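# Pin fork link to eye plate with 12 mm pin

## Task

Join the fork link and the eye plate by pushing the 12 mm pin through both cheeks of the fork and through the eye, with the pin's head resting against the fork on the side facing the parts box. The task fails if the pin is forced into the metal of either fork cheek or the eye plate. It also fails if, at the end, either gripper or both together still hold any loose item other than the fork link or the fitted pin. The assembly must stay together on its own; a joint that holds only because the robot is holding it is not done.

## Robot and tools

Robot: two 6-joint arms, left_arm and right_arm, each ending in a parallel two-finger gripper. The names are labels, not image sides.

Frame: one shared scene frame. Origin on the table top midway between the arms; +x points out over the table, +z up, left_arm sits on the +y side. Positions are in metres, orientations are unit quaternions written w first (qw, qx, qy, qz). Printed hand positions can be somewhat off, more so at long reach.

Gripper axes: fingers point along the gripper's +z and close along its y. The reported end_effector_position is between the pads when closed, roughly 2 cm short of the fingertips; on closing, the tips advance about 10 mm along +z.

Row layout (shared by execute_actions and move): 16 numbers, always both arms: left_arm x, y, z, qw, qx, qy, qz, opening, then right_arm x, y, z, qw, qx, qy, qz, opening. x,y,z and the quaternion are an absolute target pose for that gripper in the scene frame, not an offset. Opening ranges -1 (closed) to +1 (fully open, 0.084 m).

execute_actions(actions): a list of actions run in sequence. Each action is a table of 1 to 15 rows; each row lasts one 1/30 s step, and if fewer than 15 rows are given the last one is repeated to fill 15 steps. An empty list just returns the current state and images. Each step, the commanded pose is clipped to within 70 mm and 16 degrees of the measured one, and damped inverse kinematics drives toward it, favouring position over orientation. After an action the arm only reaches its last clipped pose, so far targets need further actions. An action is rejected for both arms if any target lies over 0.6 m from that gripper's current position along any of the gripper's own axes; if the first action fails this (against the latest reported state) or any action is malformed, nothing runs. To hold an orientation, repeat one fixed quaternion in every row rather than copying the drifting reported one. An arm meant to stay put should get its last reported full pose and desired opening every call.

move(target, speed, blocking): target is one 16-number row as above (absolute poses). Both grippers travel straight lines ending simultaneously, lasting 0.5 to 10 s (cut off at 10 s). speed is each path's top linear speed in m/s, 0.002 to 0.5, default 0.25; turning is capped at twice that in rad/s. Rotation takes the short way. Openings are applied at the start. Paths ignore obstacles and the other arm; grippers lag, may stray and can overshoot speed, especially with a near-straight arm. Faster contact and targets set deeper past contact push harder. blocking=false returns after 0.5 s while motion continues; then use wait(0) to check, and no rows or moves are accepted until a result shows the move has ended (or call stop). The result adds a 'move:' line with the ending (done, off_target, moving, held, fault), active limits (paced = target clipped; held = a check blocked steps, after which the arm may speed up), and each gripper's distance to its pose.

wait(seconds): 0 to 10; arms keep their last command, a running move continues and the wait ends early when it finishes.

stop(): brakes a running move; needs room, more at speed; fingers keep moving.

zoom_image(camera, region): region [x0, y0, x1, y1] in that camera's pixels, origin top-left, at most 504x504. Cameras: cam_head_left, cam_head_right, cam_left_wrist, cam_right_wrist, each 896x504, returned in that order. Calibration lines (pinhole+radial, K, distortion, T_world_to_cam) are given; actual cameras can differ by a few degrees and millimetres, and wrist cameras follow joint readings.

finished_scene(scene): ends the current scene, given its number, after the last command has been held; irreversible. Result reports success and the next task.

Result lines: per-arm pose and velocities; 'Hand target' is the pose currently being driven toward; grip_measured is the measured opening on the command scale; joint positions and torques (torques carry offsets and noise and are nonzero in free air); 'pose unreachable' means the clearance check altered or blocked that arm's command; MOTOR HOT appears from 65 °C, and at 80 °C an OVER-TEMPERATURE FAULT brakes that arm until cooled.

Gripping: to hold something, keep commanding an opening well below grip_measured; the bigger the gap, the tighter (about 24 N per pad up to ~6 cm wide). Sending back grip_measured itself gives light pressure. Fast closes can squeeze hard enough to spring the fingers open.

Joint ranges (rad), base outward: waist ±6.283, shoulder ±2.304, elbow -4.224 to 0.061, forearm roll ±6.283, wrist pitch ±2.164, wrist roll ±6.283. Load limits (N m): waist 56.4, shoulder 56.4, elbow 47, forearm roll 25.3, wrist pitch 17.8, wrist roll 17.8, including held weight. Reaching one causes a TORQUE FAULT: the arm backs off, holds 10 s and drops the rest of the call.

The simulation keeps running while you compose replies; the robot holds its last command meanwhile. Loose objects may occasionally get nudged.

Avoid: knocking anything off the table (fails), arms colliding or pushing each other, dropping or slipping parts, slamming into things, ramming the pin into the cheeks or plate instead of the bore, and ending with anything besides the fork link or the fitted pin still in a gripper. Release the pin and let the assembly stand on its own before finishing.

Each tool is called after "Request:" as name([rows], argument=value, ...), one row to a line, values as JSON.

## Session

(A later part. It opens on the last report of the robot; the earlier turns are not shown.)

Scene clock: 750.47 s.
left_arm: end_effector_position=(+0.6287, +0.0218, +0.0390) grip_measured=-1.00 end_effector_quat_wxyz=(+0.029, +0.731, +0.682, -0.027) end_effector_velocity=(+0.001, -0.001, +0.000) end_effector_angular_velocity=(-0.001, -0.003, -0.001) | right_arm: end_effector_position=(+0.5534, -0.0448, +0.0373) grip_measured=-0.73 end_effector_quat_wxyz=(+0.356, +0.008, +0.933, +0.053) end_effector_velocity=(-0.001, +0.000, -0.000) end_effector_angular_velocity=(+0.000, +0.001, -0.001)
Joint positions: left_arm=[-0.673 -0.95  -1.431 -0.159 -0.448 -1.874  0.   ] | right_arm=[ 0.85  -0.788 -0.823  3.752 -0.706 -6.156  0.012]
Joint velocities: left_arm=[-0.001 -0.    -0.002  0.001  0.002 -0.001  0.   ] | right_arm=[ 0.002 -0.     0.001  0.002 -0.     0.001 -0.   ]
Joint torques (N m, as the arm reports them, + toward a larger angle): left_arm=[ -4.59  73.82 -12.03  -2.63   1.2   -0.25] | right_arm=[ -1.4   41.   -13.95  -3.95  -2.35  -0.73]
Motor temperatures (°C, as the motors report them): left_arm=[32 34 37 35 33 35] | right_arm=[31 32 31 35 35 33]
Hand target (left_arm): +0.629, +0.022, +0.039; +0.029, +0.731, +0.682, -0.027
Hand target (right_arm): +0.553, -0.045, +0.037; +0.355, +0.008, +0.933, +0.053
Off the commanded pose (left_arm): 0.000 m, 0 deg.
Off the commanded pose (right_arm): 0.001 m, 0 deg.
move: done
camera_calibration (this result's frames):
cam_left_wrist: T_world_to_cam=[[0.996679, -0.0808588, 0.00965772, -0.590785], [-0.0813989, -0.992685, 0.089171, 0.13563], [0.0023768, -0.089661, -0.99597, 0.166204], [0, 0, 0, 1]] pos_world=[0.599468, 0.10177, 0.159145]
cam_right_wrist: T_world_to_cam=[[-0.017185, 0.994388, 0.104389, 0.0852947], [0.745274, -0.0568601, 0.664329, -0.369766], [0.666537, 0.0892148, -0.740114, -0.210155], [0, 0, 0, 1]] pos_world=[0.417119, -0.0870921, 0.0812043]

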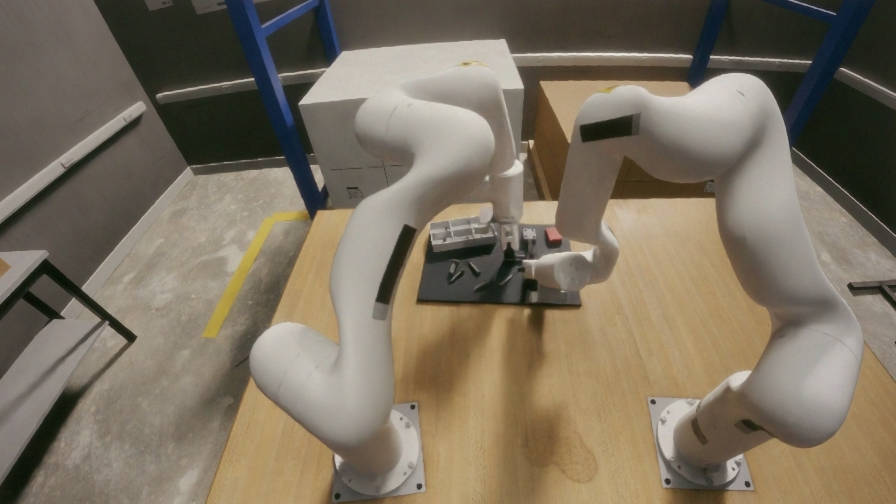

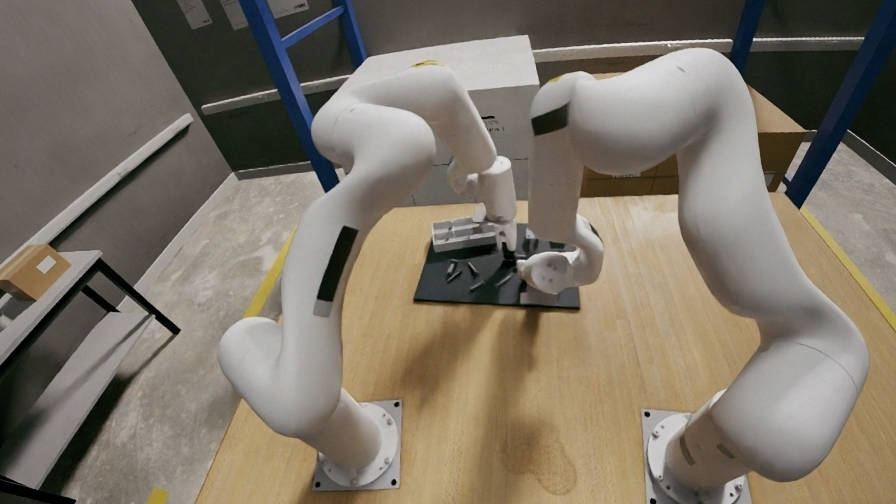

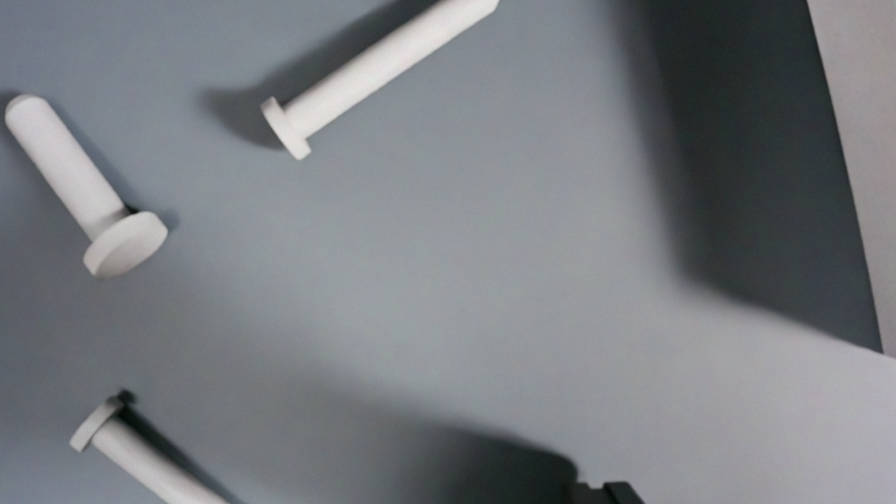

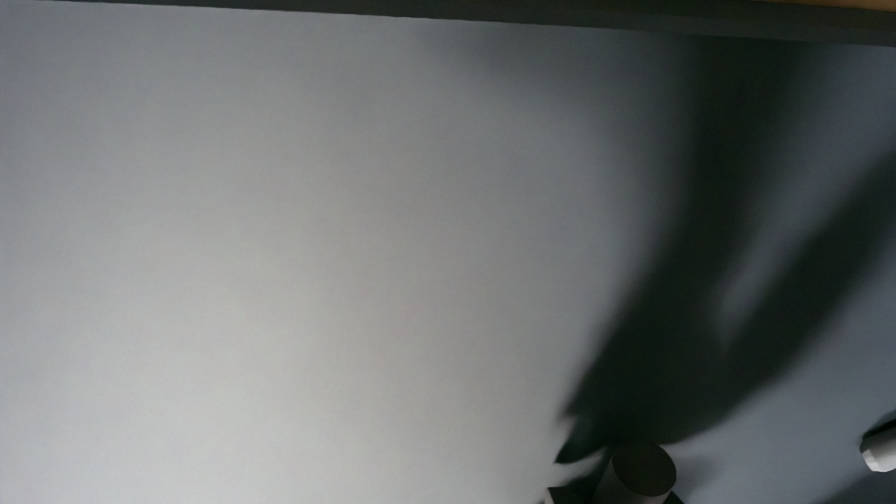

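Request:
move(target=[0.6286,0.021,0.039,0.0287,0.7304,0.6815,-0.0268,-1,0.553,-0.045,0.0382,0.355,0.008,0.933,0.053,-1], speed=0.002)

Request:
move(target=[0.6286,0.021,0.039,0.0287,0.7304,0.6815,-0.0268,-1,0.5535,-0.045,0.036,0.355,0.008,0.933,0.053,-1], speed=0.002)

Scene clock: 752.27 s.
left_arm: end_effector_position=(+0.6286, +0.0210, +0.0390) grip_measured=-1.00 end_effector_quat_wxyz=(+0.029, +0.731, +0.682, -0.027) end_effector_velocity=(+0.000, -0.001, +0.001) end_effector_angular_velocity=(-0.001, -0.001, -0.000) | right_arm: end_effector_position=(+0.5531, -0.0450, +0.0382) grip_measured=-0.73 end_effector_quat_wxyz=(+0.355, +0.008, +0.933, +0.053) end_effector_velocity=(+0.001, -0.001, +0.000) end_effector_angular_velocity=(+0.000, -0.000, -0.003)
Joint positions: left_arm=[-0.675 -0.951 -1.433 -0.158 -0.448 -1.875  0.   ] | right_arm=[ 0.851 -0.785 -0.822  3.753 -0.704 -6.158  0.012]
Joint velocities: left_arm=[-0.     0.001 -0.     0.     0.    -0.001  0.   ] | right_arm=[-0.002  0.001 -0.     0.001  0.001 -0.     0.   ]
Joint torques (N m, as the arm reports them, + toward a larger angle): left_arm=[ -0.69  72.47 -11.21  -1.77   0.91  -0.19] | right_arm=[  1.89  35.54 -10.33  -3.4   -1.2   -0.42]
Motor temperatures (°C, as the motors report them): left_arm=[32 34 37 35 33 35] | right_arm=[31 32 31 35 35 33]
Hand target (left_arm): +0.629, +0.021, +0.039; +0.029, +0.731, +0.682, -0.027
Hand target (right_arm): +0.553, -0.045, +0.038; +0.355, +0.008, +0.933, +0.053
Off the commanded pose (left_arm): 0.000 m, 0 deg.
Off the commanded pose (right_arm): 0.000 m, 0 deg.
move: done
camera_calibration (this result's frames):
cam_left_wrist: T_world_to_cam=[[0.996688, -0.0807375, 0.00971239, -0.590805], [-0.0812828, -0.992696, 0.0891462, 0.134843], [0.00244401, -0.0896404, -0.995971, 0.166067], [0, 0, 0, 1]] pos_world=[0.599403, 0.101045, 0.159115]
cam_right_wrist: T_world_to_cam=[[-0.0171102, 0.994422, 0.104075, 0.0853109], [0.745869, -0.0566264, 0.663681, -0.370438], [0.665873, 0.0889818, -0.74074, -0.208881], [0, 0, 0, 1]] pos_world=[0.416846, -0.087225, 0.0822474]

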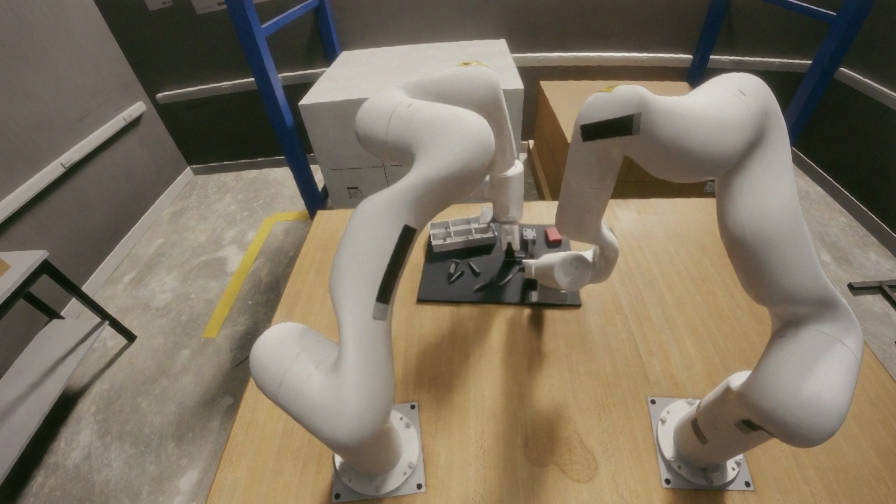

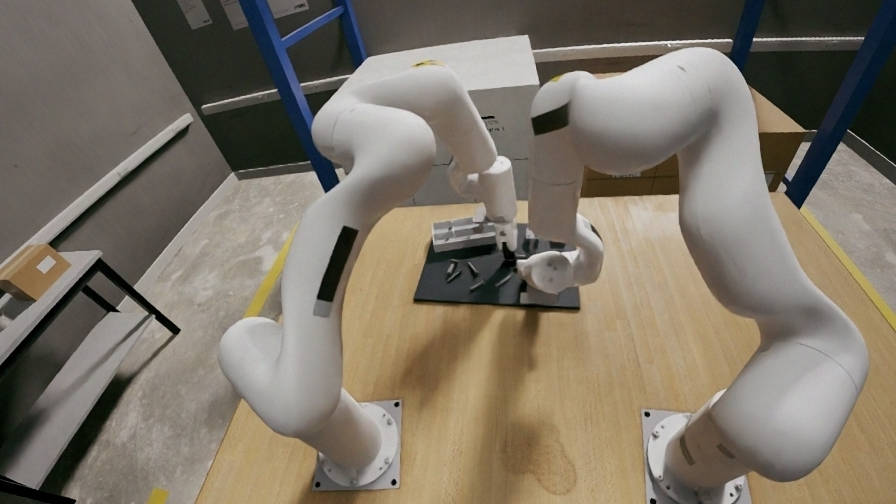

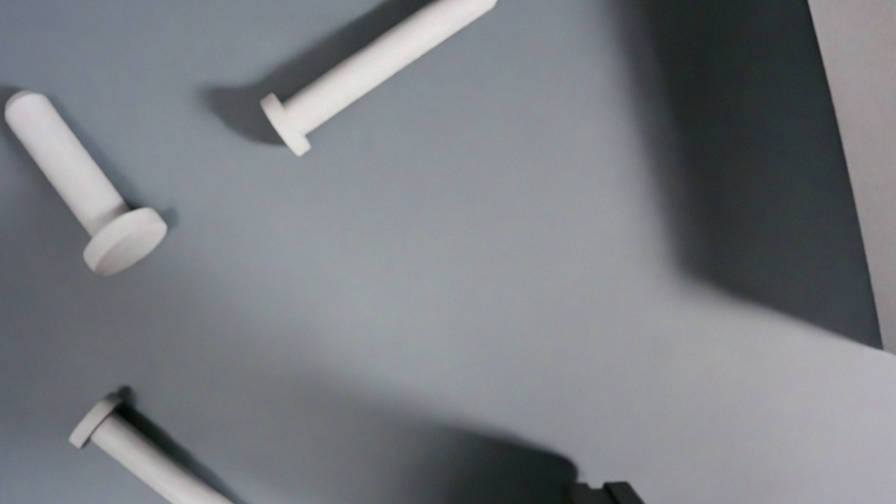

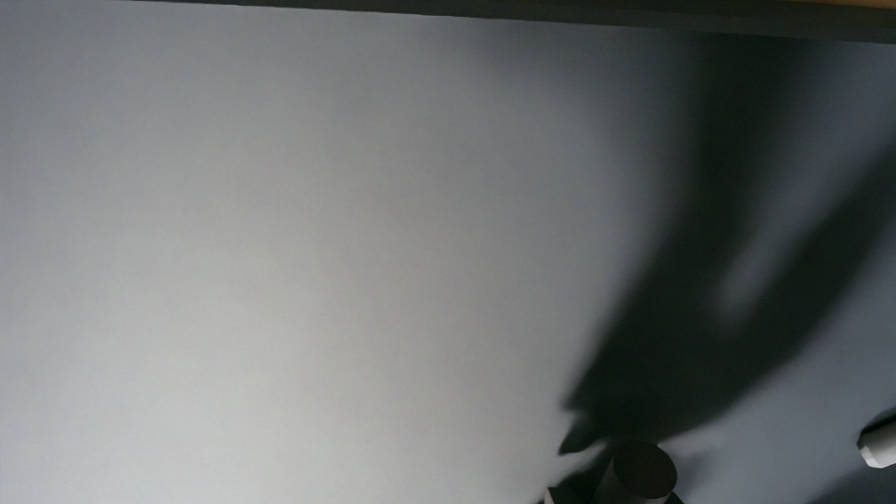

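Scene clock: 753.60 s.
left_arm: end_effector_position=(+0.6286, +0.0210, +0.0391) grip_measured=-1.00 end_effector_quat_wxyz=(+0.029, +0.731, +0.682, -0.027) end_effector_velocity=(-0.000, +0.000, -0.000) end_effector_angular_velocity=(+0.000, +0.001, +0.001) | right_arm: end_effector_position=(+0.5533, -0.0451, +0.0360) grip_measured=-0.73 end_effector_quat_wxyz=(+0.355, +0.008, +0.933, +0.053) end_effector_velocity=(-0.001, +0.001, -0.000) end_effector_angular_velocity=(-0.001, +0.000, +0.005)
Joint positions: left_arm=[-0.675 -0.951 -1.433 -0.158 -0.448 -1.875  0.   ] | right_arm=[ 0.85  -0.791 -0.825  3.75  -0.706 -6.155  0.012]
Joint velocities: left_arm=[ 0.001 -0.     0.     0.    -0.001 -0.     0.   ] | right_arm=[ 0.002 -0.001  0.001 -0.002 -0.001  0.     0.   ]
Joint torques (N m, as the arm reports them, + toward a larger angle): left_arm=[  2.33  71.89 -10.76  -1.19   0.78  -0.25] | right_arm=[ -1.12  36.14 -13.4   -3.05  -1.57  -0.5 ]
Motor temperatures (°C, as the motors report them): left_arm=[32 34 37 35 33 35] | right_arm=[31 32 31 35 35 33]
Hand target (left_arm): +0.629, +0.021, +0.039; +0.029, +0.731, +0.682, -0.027
Hand target (right_arm): +0.553, -0.045, +0.036; +0.355, +0.008, +0.933, +0.053
Off the commanded pose (left_arm): 0.000 m, 0 deg.
Off the commanded pose (right_arm): 0.000 m, 0 deg.
move: done
camera_calibration (this result's frames):
cam_left_wrist: T_world_to_cam=[[0.996685, -0.0807588, 0.00982989, -0.590845], [-0.0813147, -0.992688, 0.0892104, 0.134778], [0.00255349, -0.089714, -0.995964, 0.166059], [0, 0, 0, 1]] pos_world=[0.599422, 0.100975, 0.159174]
cam_right_wrist: T_world_to_cam=[[-0.017196, 0.994447, 0.103822, 0.0856897], [0.746259, -0.0563417, 0.663267, -0.369305], [0.665434, 0.0888833, -0.741146, -0.210451], [0, 0, 0, 1]] pos_world=[0.417112, -0.0873156, 0.080077]

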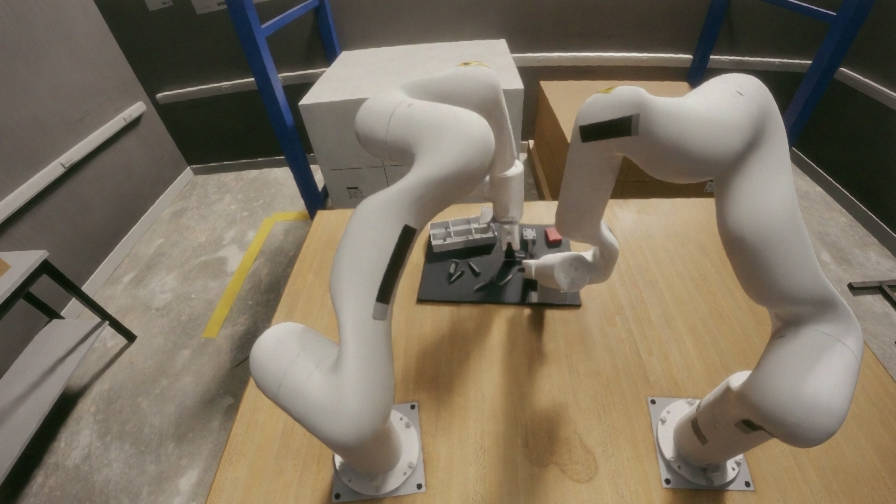

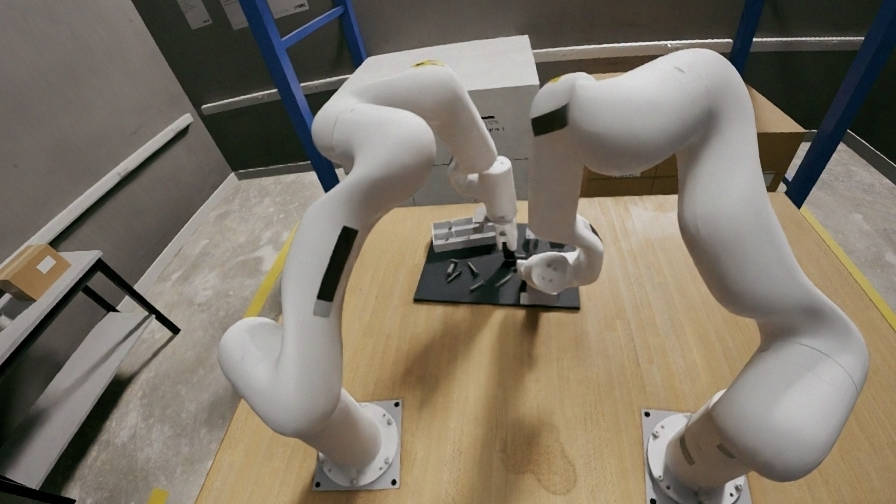

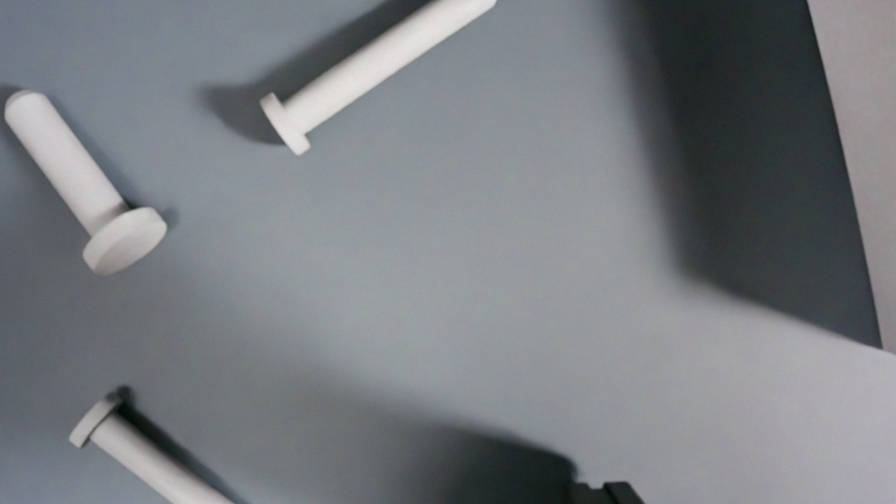

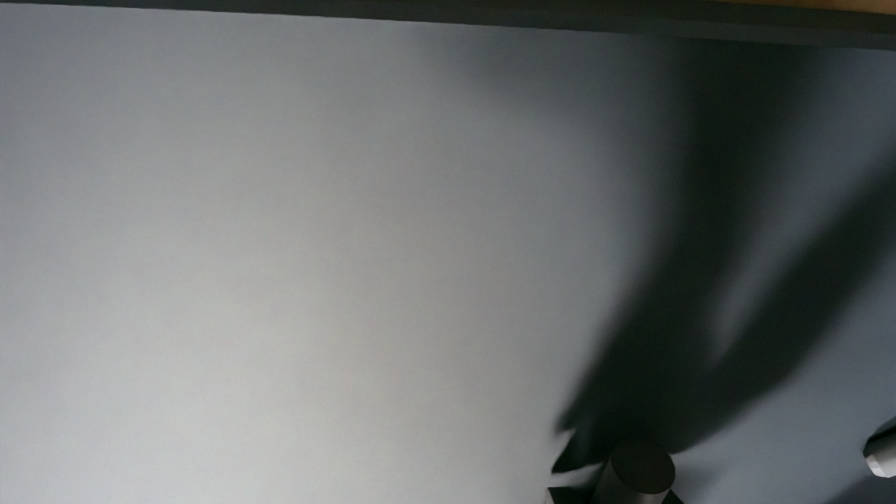

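Request:
execute_actions([
  [[0.6286,0.0204,0.039,0.0287,0.7304,0.6815,-0.0268,-1,0.5535,-0.045,0.038,0.355,0.008,0.933,0.053,-1]],
  [[0.6285,0.0198,0.039,0.0287,0.7304,0.6815,-0.0268,-1,0.5525,-0.045,0.0365,0.355,0.008,0.933,0.053,-1]],
  [[0.6285,0.0192,0.039,0.0287,0.7304,0.6815,-0.0268,-1,0.5535,-0.045,0.038,0.355,0.008,0.933,0.053,-1]],
  [[0.6284,0.0186,0.039,0.0287,0.7304,0.6815,-0.0268,-1,0.5525,-0.045,0.0365,0.355,0.008,0.933,0.053,-1]],
  [[0.6284,0.018,0.039,0.0287,0.7304,0.6815,-0.0268,-1,0.553,-0.045,0.0375,0.355,0.008,0.933,0.053,-1]],
])

Scene clock: 758.00 s.
left_arm: end_effector_position=(+0.6284, +0.0180, +0.0390) grip_measured=-1.00 end_effector_quat_wxyz=(+0.029, +0.731, +0.682, -0.027) end_effector_velocity=(+0.000, -0.000, +0.000) end_effector_angular_velocity=(-0.000, -0.001, -0.001) | right_arm: end_effector_position=(+0.5530, -0.0450, +0.0375) grip_measured=-0.73 end_effector_quat_wxyz=(+0.355, +0.008, +0.933, +0.053) end_effector_velocity=(-0.000, +0.001, -0.000) end_effector_angular_velocity=(+0.000, -0.000, +0.001)
Joint positions: left_arm=[-0.679 -0.953 -1.438 -0.157 -0.45  -1.881  0.   ] | right_arm=[ 0.851 -0.787 -0.823  3.752 -0.705 -6.157  0.012]
Joint velocities: left_arm=[-0.  0. -0.  0.  0. -0.  0.] | right_arm=[ 0.001 -0.    -0.001 -0.001  0.     0.    -0.   ]
Joint torques (N m, as the arm reports them, + toward a larger angle): left_arm=[  1.48  72.8  -11.4   -1.46   0.91  -0.25] | right_arm=[  2.16  36.62 -10.11  -1.7   -0.69  -0.56]
Motor temperatures (°C, as the motors report them): left_arm=[32 34 37 35 33 35] | right_arm=[31 32 31 35 35 33]
Hand target (left_arm): +0.628, +0.018, +0.039; +0.029, +0.731, +0.682, -0.027
Hand target (right_arm): +0.553, -0.045, +0.037; +0.355, +0.008, +0.933, +0.053
Off the commanded pose (left_arm): 0.000 m, 0 deg.
Off the commanded pose (right_arm): 0.000 m, 0 deg.
camera_calibration (this result's frames):
cam_left_wrist: T_world_to_cam=[[0.996689, -0.0807364, 0.00963704, -0.590824], [-0.0812749, -0.9927, 0.0891135, 0.131845], [0.00237198, -0.0896017, -0.995975, 0.165842], [0, 0, 0, 1]] pos_world=[0.59919, 0.0980416, 0.159119]
cam_right_wrist: T_world_to_cam=[[-0.0171637, 0.994434, 0.103953, 0.0854497], [0.746075, -0.056478, 0.663462, -0.369951], [0.665641, 0.0889443, -0.740953, -0.209224], [0, 0, 0, 1]] pos_world=[0.416746, -0.0872589, 0.0815408]

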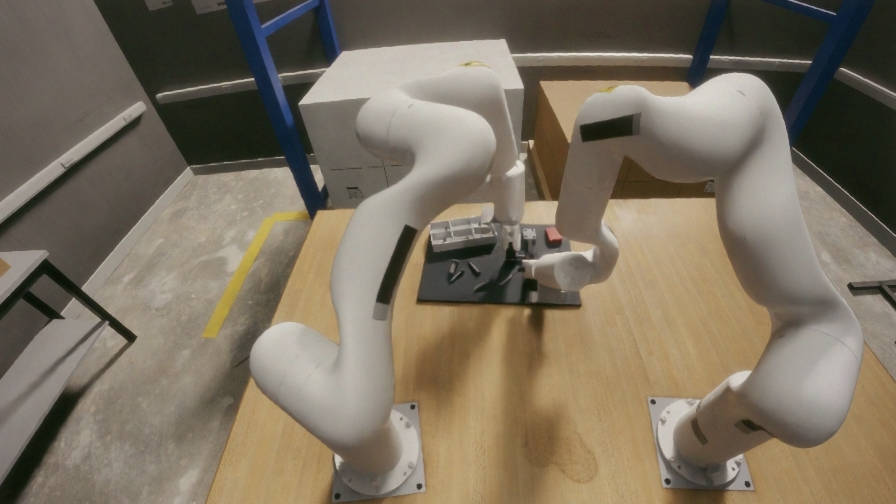

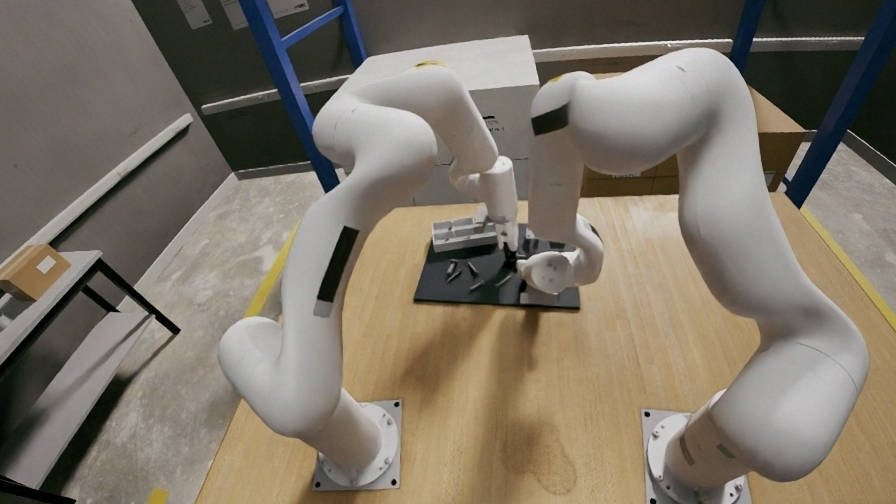

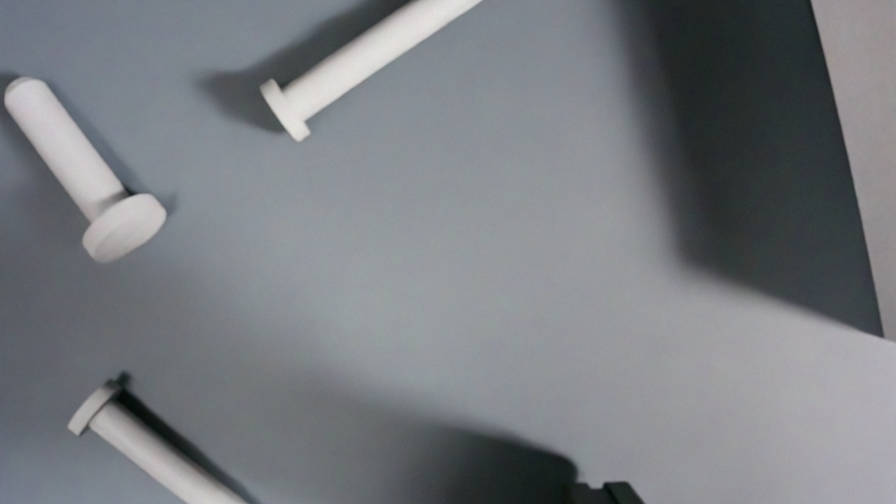

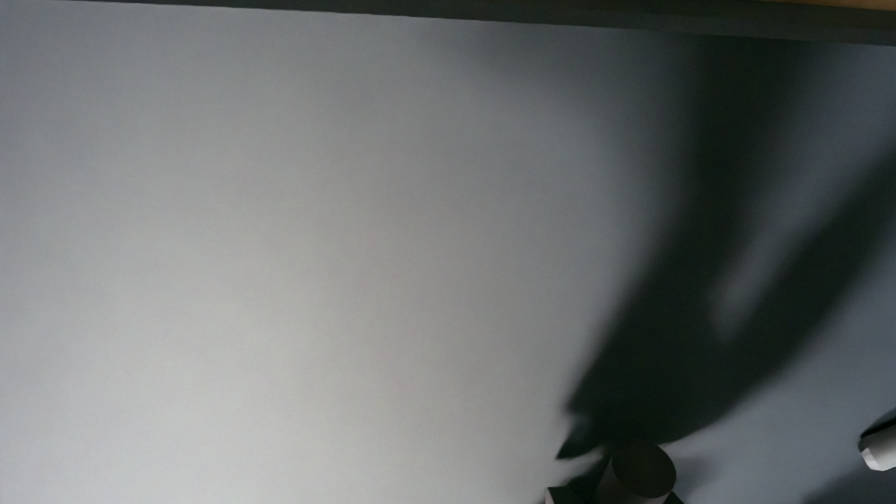

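Works. 0.8 mm steps.

Request:
execute_actions([
  [[0.6283,0.0172,0.039,0.0287,0.7304,0.6815,-0.0268,-1,0.5535,-0.045,0.038,0.355,0.008,0.933,0.053,-1]],
  [[0.6283,0.0164,0.039,0.0287,0.7304,0.6815,-0.0268,-1,0.5525,-0.045,0.0365,0.355,0.008,0.933,0.053,-1]],
  [[0.6282,0.0156,0.039,0.0287,0.7304,0.6815,-0.0268,-1,0.5535,-0.045,0.038,0.355,0.008,0.933,0.053,-1]],
  [[0.6281,0.0148,0.039,0.0287,0.7304,0.6815,-0.0268,-1,0.5525,-0.045,0.0365,0.355,0.008,0.933,0.053,-1]],
  [[0.6281,0.014,0.039,0.0287,0.7304,0.6815,-0.0268,-1,0.5535,-0.045,0.038,0.355,0.008,0.933,0.053,-1]],
  [[0.628,0.0132,0.039,0.0287,0.7304,0.6815,-0.0268,-1,0.553,-0.045,0.0372,0.355,0.008,0.933,0.053,-1]],
])

Scene clock: 762.37 s.
left_arm: end_effector_position=(+0.6282, +0.0142, +0.0388) grip_measured=-1.00 end_effector_quat_wxyz=(+0.028, +0.730, +0.682, -0.027) end_effector_velocity=(+0.000, -0.001, +0.000) end_effector_angular_velocity=(-0.001, -0.002, -0.000) | right_arm: end_effector_position=(+0.5531, -0.0450, +0.0373) grip_measured=-0.73 end_effector_quat_wxyz=(+0.355, +0.008, +0.933, +0.053) end_effector_velocity=(+0.000, +0.001, -0.000) end_effector_angular_velocity=(+0.000, +0.000, +0.001)
Joint positions: left_arm=[-0.684 -0.957 -1.445 -0.155 -0.454 -1.889  0.   ] | right_arm=[ 0.85  -0.788 -0.823  3.752 -0.706 -6.156  0.012]
Joint velocities: left_arm=[-0.001 -0.    -0.    -0.001  0.002 -0.     0.   ] | right_arm=[ 0.    -0.001 -0.001 -0.001  0.     0.     0.   ]
Joint torques (N m, as the arm reports them, + toward a larger angle): left_arm=[-21.2   70.29 -14.09  -5.66   2.45  -0.3 ] | right_arm=[  0.27  36.79 -10.49  -3.16  -1.27  -0.56]
Motor temperatures (°C, as the motors report them): left_arm=[32 34 37 35 33 35] | right_arm=[31 32 31 35 35 33]
Hand target (left_arm): +0.628, +0.013, +0.039; +0.029, +0.731, +0.682, -0.027
Hand target (right_arm): +0.553, -0.045, +0.037; +0.355, +0.008, +0.933, +0.053
Off the commanded pose (left_arm): 0.001 m, 0 deg.
Off the commanded pose (right_arm): 0.000 m, 0 deg.
camera_calibration (this result's frames):
cam_left_wrist: T_world_to_cam=[[0.996802, -0.0794264, 0.00875514, -0.591008], [-0.0798906, -0.992845, 0.0887495, 0.127202], [0.00164344, -0.0891652, -0.996015, 0.165807], [0, 0, 0, 1]] pos_world=[0.599008, 0.0941343, 0.159031]
cam_right_wrist: T_world_to_cam=[[-0.0170698, 0.994429, 0.104015, 0.0854399], [0.74588, -0.0566147, 0.66367, -0.36979], [0.665862, 0.088911, -0.740758, -0.209578], [0, 0, 0, 1]] pos_world=[0.416828, -0.0872656, 0.0812849]

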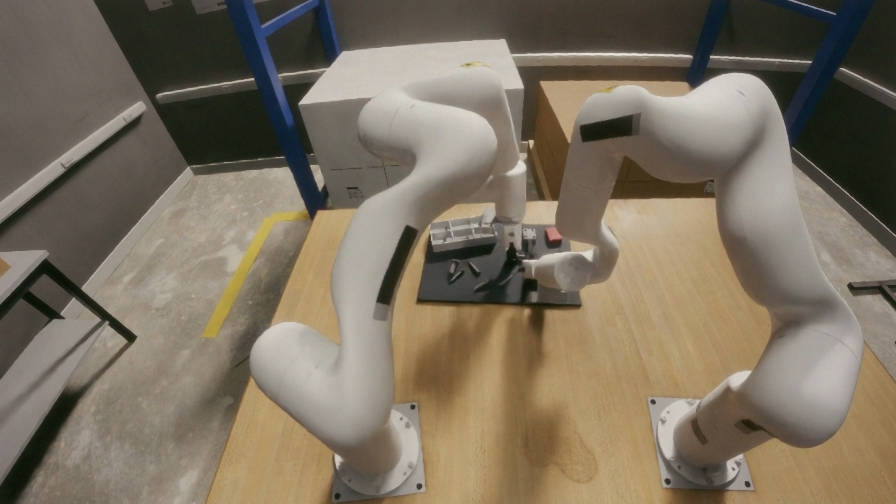

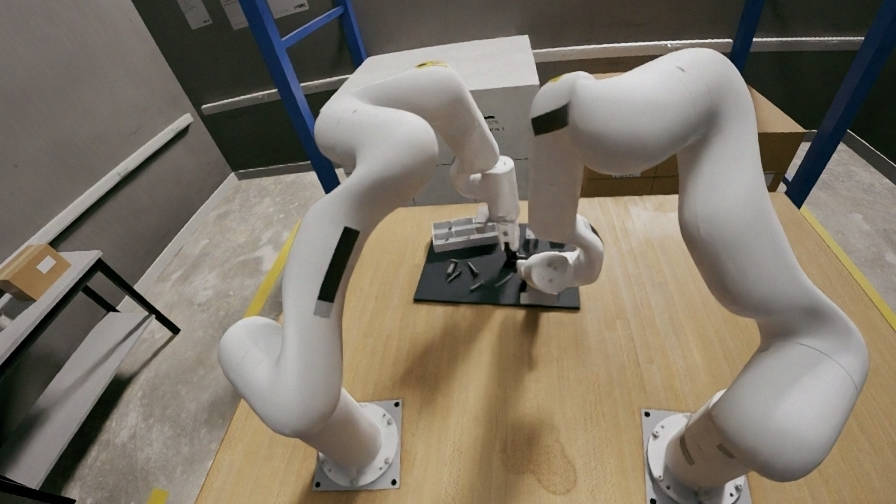

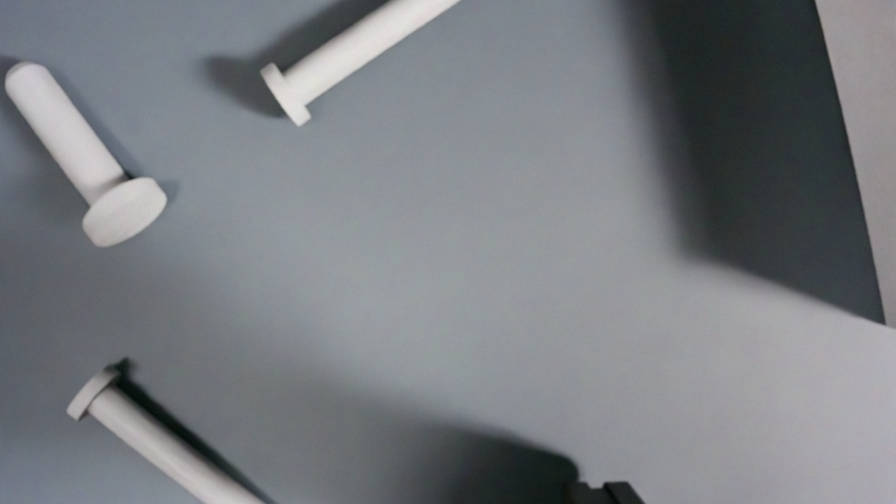

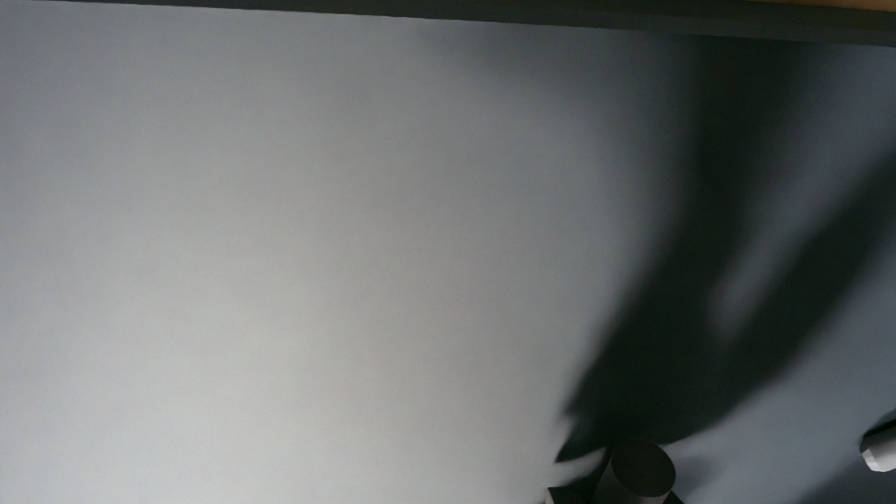

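Request:
execute_actions([
  [[0.6281,0.0142,0.039,0.0287,0.7304,0.6815,-0.0268,-1,0.554,-0.0435,0.038,0.355,0.008,0.933,0.053,-1]],
  [[0.6281,0.0142,0.039,0.0287,0.7304,0.6815,-0.0268,-1,0.552,-0.0435,0.0365,0.355,0.008,0.933,0.053,-1]],
  [[0.6281,0.0142,0.039,0.0287,0.7304,0.6815,-0.0268,-1,0.552,-0.0465,0.038,0.355,0.008,0.933,0.053,-1]],
  [[0.6281,0.0142,0.039,0.0287,0.7304,0.6815,-0.0268,-1,0.554,-0.0465,0.0365,0.355,0.008,0.933,0.053,-1]],
  [[0.6281,0.0142,0.039,0.0287,0.7304,0.6815,-0.0268,-1,0.553,-0.045,0.0372,0.355,0.008,0.933,0.053,-1]],
])

Scene clock: 766.63 s.
left_arm: end_effector_position=(+0.6281, +0.0142, +0.0390) grip_measured=-1.00 end_effector_quat_wxyz=(+0.029, +0.731, +0.682, -0.027) end_effector_velocity=(+0.000, +0.000, +0.000) end_effector_angular_velocity=(+0.000, +0.000, -0.000) | right_arm: end_effector_position=(+0.5531, -0.0453, +0.0371) grip_measured=-0.73 end_effector_quat_wxyz=(+0.355, +0.008, +0.933, +0.053) end_effector_velocity=(-0.001, +0.001, -0.000) end_effector_angular_velocity=(+0.000, +0.001, +0.001)
Joint positions: left_arm=[-0.684 -0.956 -1.444 -0.156 -0.453 -1.887  0.   ] | right_arm=[ 0.85  -0.788 -0.823  3.752 -0.706 -6.156  0.012]
Joint velocities: left_arm=[ 0.  0. -0.  0. -0.  0.  0.] | right_arm=[0.002 0.    0.    0.001 0.    0.    0.   ]
Joint torques (N m, as the arm reports them, + toward a larger angle): left_arm=[ 6.36 70.24 -9.41 -0.37  0.32 -0.21] | right_arm=[  2.62  35.49 -11.32  -2.98  -1.13  -0.61]
Motor temperatures (°C, as the motors report them): left_arm=[32 34 37 35 33 35] | right_arm=[31 32 31 35 35 33]
Hand target (left_arm): +0.628, +0.014, +0.039; +0.029, +0.731, +0.682, -0.027
Hand target (right_arm): +0.553, -0.045, +0.037; +0.355, +0.008, +0.933, +0.053
Off the commanded pose (left_arm): 0.000 m, 0 deg.
Off the commanded pose (right_arm): 0.000 m, 0 deg.
camera_calibration (this result's frames):
cam_left_wrist: T_world_to_cam=[[0.996687, -0.0807544, 0.00969999, -0.590845], [-0.0812985, -0.992695, 0.0891469, 0.128022], [0.00243013, -0.0896402, -0.995971, 0.165477], [0, 0, 0, 1]] pos_world=[0.598893, 0.0942072, 0.159128]
cam_right_wrist: T_world_to_cam=[[-0.0166371, 0.994452, 0.103866, 0.0854655], [0.745911, -0.0568325, 0.663616, -0.369765], [0.665838, 0.0885152, -0.740827, -0.209648], [0, 0, 0, 1]] pos_world=[0.416825, -0.087449, 0.0811923]

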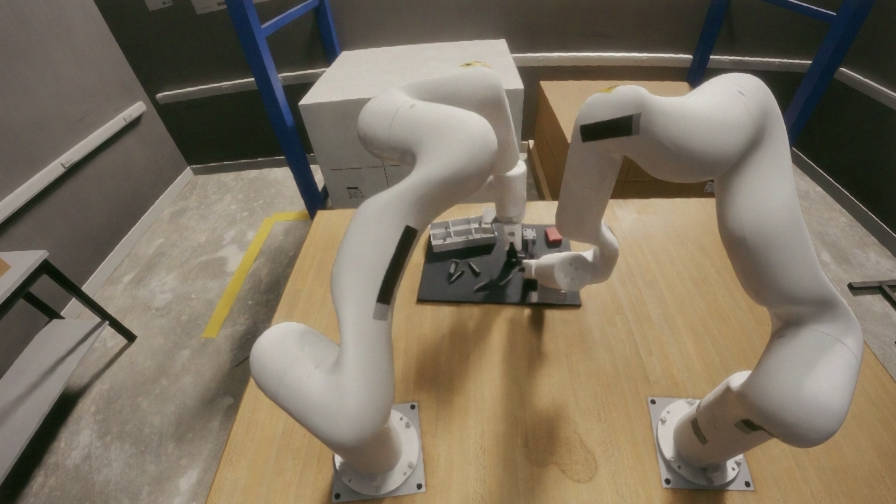

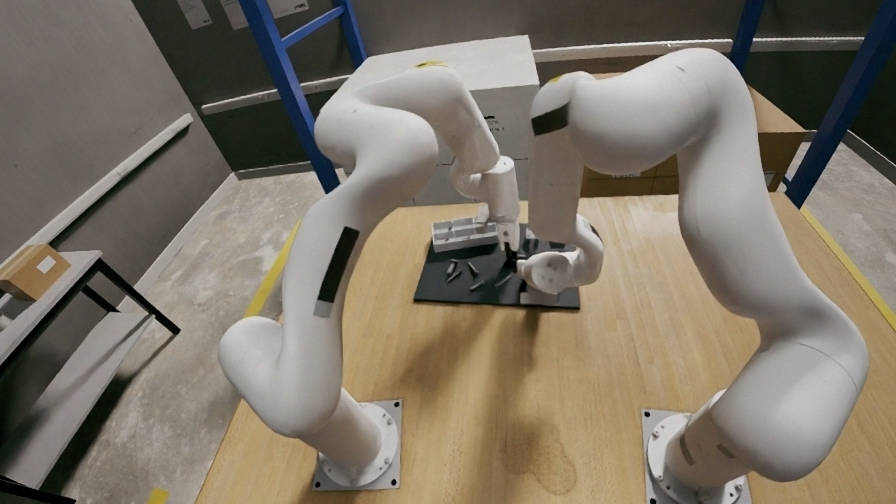

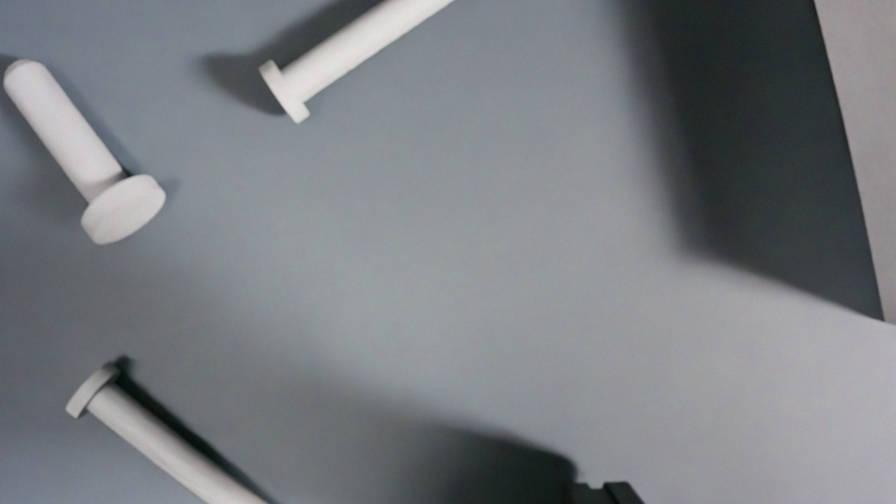

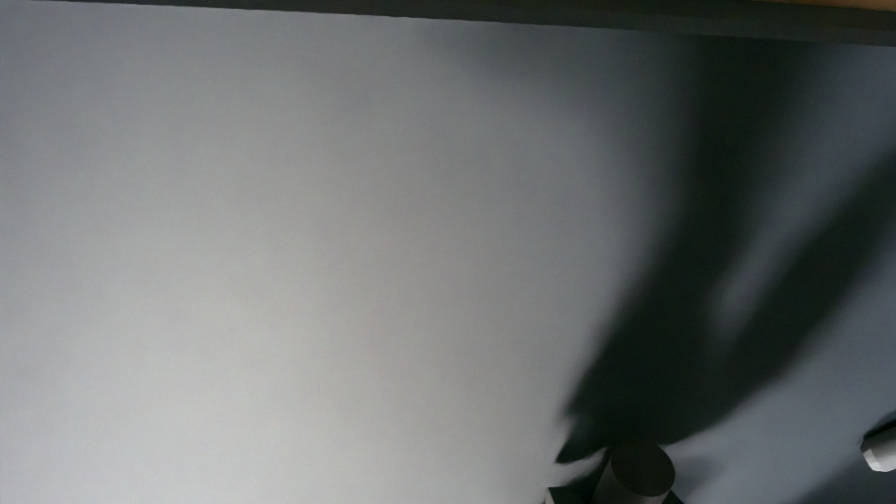

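Freed. Continue with this wider wiggle while creeping.

Request:
execute_actions([
  [[0.628,0.0135,0.039,0.0287,0.7304,0.6815,-0.0268,-1,0.554,-0.0435,0.038,0.355,0.008,0.933,0.053,-1]],
  [[0.628,0.0128,0.039,0.0287,0.7304,0.6815,-0.0268,-1,0.552,-0.0435,0.0365,0.355,0.008,0.933,0.053,-1]],
  [[0.6279,0.0121,0.039,0.0287,0.7304,0.6815,-0.0268,-1,0.552,-0.0465,0.038,0.355,0.008,0.933,0.053,-1]],
  [[0.6279,0.0114,0.039,0.0287,0.7304,0.6815,-0.0268,-1,0.554,-0.0465,0.0365,0.355,0.008,0.933,0.053,-1]],
  [[0.6278,0.0107,0.039,0.0287,0.7304,0.6815,-0.0268,-1,0.554,-0.0435,0.038,0.355,0.008,0.933,0.053,-1]],
  [[0.6278,0.010,0.039,0.0287,0.7304,0.6815,-0.0268,-1,0.553,-0.045,0.0372,0.355,0.008,0.933,0.053,-1]],
])

Scene clock: 771.20 s.
left_arm: end_effector_position=(+0.6278, +0.0100, +0.0390) grip_measured=-1.00 end_effector_quat_wxyz=(+0.029, +0.731, +0.682, -0.027) end_effector_velocity=(+0.000, -0.001, +0.001) end_effector_angular_velocity=(-0.001, -0.002, -0.001) | right_arm: end_effector_position=(+0.5533, -0.0448, +0.0374) grip_measured=-0.73 end_effector_quat_wxyz=(+0.355, +0.008, +0.933, +0.053) end_effector_velocity=(-0.001, -0.000, -0.000) end_effector_angular_velocity=(-0.000, +0.001, +0.001)
Joint positions: left_arm=[-0.69  -0.96  -1.451 -0.154 -0.456 -1.895  0.   ] | right_arm=[ 0.851 -0.788 -0.823  3.752 -0.706 -6.156  0.012]
Joint velocities: left_arm=[-0.002  0.001 -0.001 -0.001  0.     0.     0.   ] | right_arm=[ 0.002  0.001  0.002  0.    -0.     0.001 -0.   ]
Joint torques (N m, as the arm reports them, + toward a larger angle): left_arm=[ -0.27  73.1  -10.95  -1.65   0.48  -0.27] | right_arm=[  0.38  35.61 -12.49  -2.93  -1.86  -0.3 ]
Motor temperatures (°C, as the motors report them): left_arm=[32 34 37 35 33 35] | right_arm=[31 32 31 35 35 33]
Hand target (left_arm): +0.628, +0.010, +0.039; +0.029, +0.731, +0.682, -0.027
Hand target (right_arm): +0.553, -0.045, +0.037; +0.355, +0.008, +0.933, +0.053
Off the commanded pose (left_arm): 0.000 m, 0 deg.
Off the commanded pose (right_arm): 0.000 m, 0 deg.
camera_calibration (this result's frames):
cam_left_wrist: T_world_to_cam=[[0.996684, -0.0807902, 0.00972304, -0.590876], [-0.0813364, -0.992689, 0.0891791, 0.123805], [0.00244716, -0.0896742, -0.995968, 0.165096], [0, 0, 0, 1]] pos_world=[0.598582, 0.0899678, 0.159135]
cam_right_wrist: T_world_to_cam=[[-0.0172121, 0.9944, 0.104267, 0.0853192], [0.745524, -0.0567254, 0.664061, -0.369862], [0.666257, 0.0891637, -0.740373, -0.209817], [0, 0, 0, 1]] pos_world=[0.417002, -0.0871139, 0.0813719]

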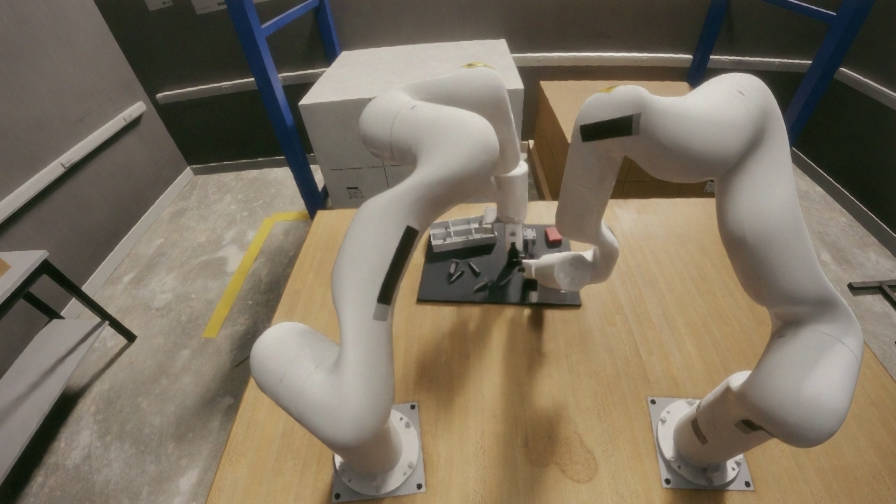

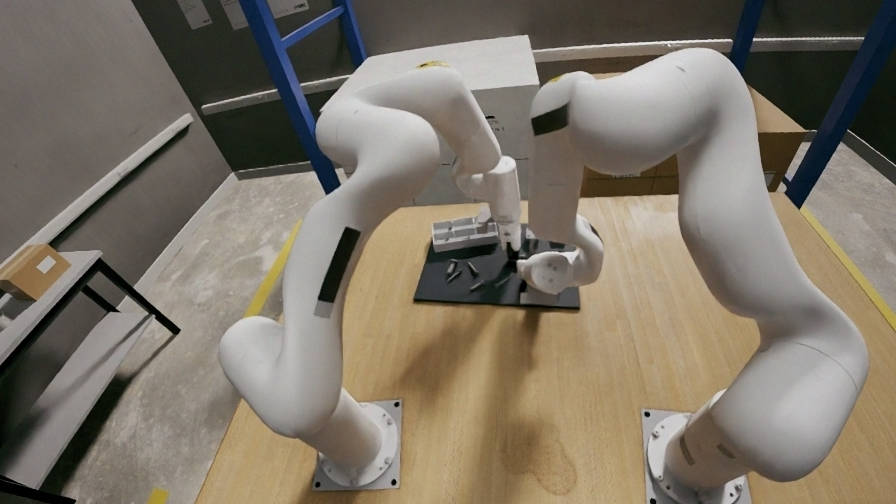

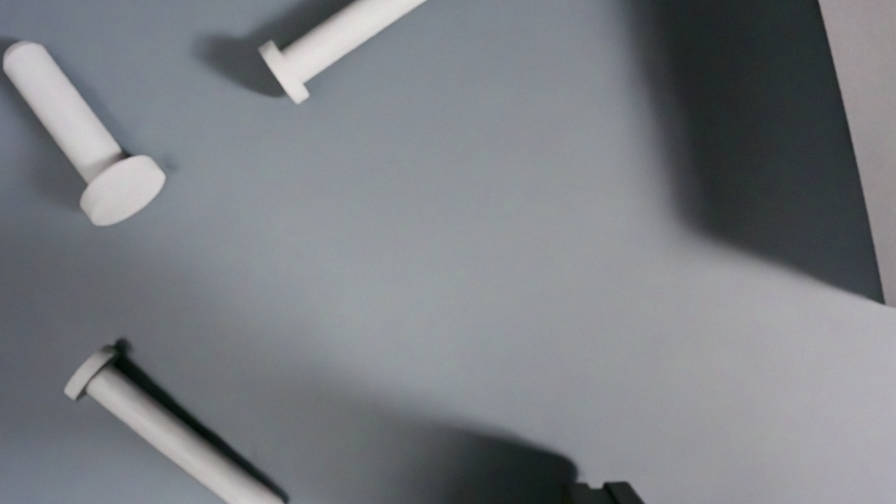

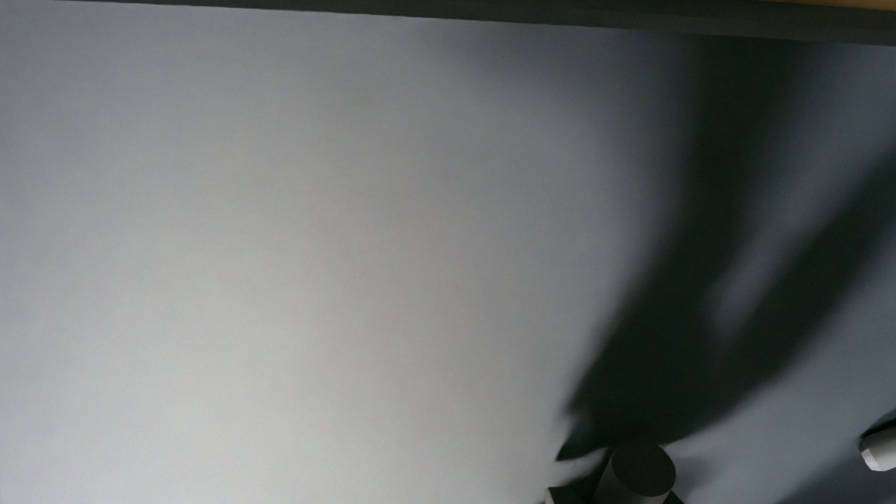

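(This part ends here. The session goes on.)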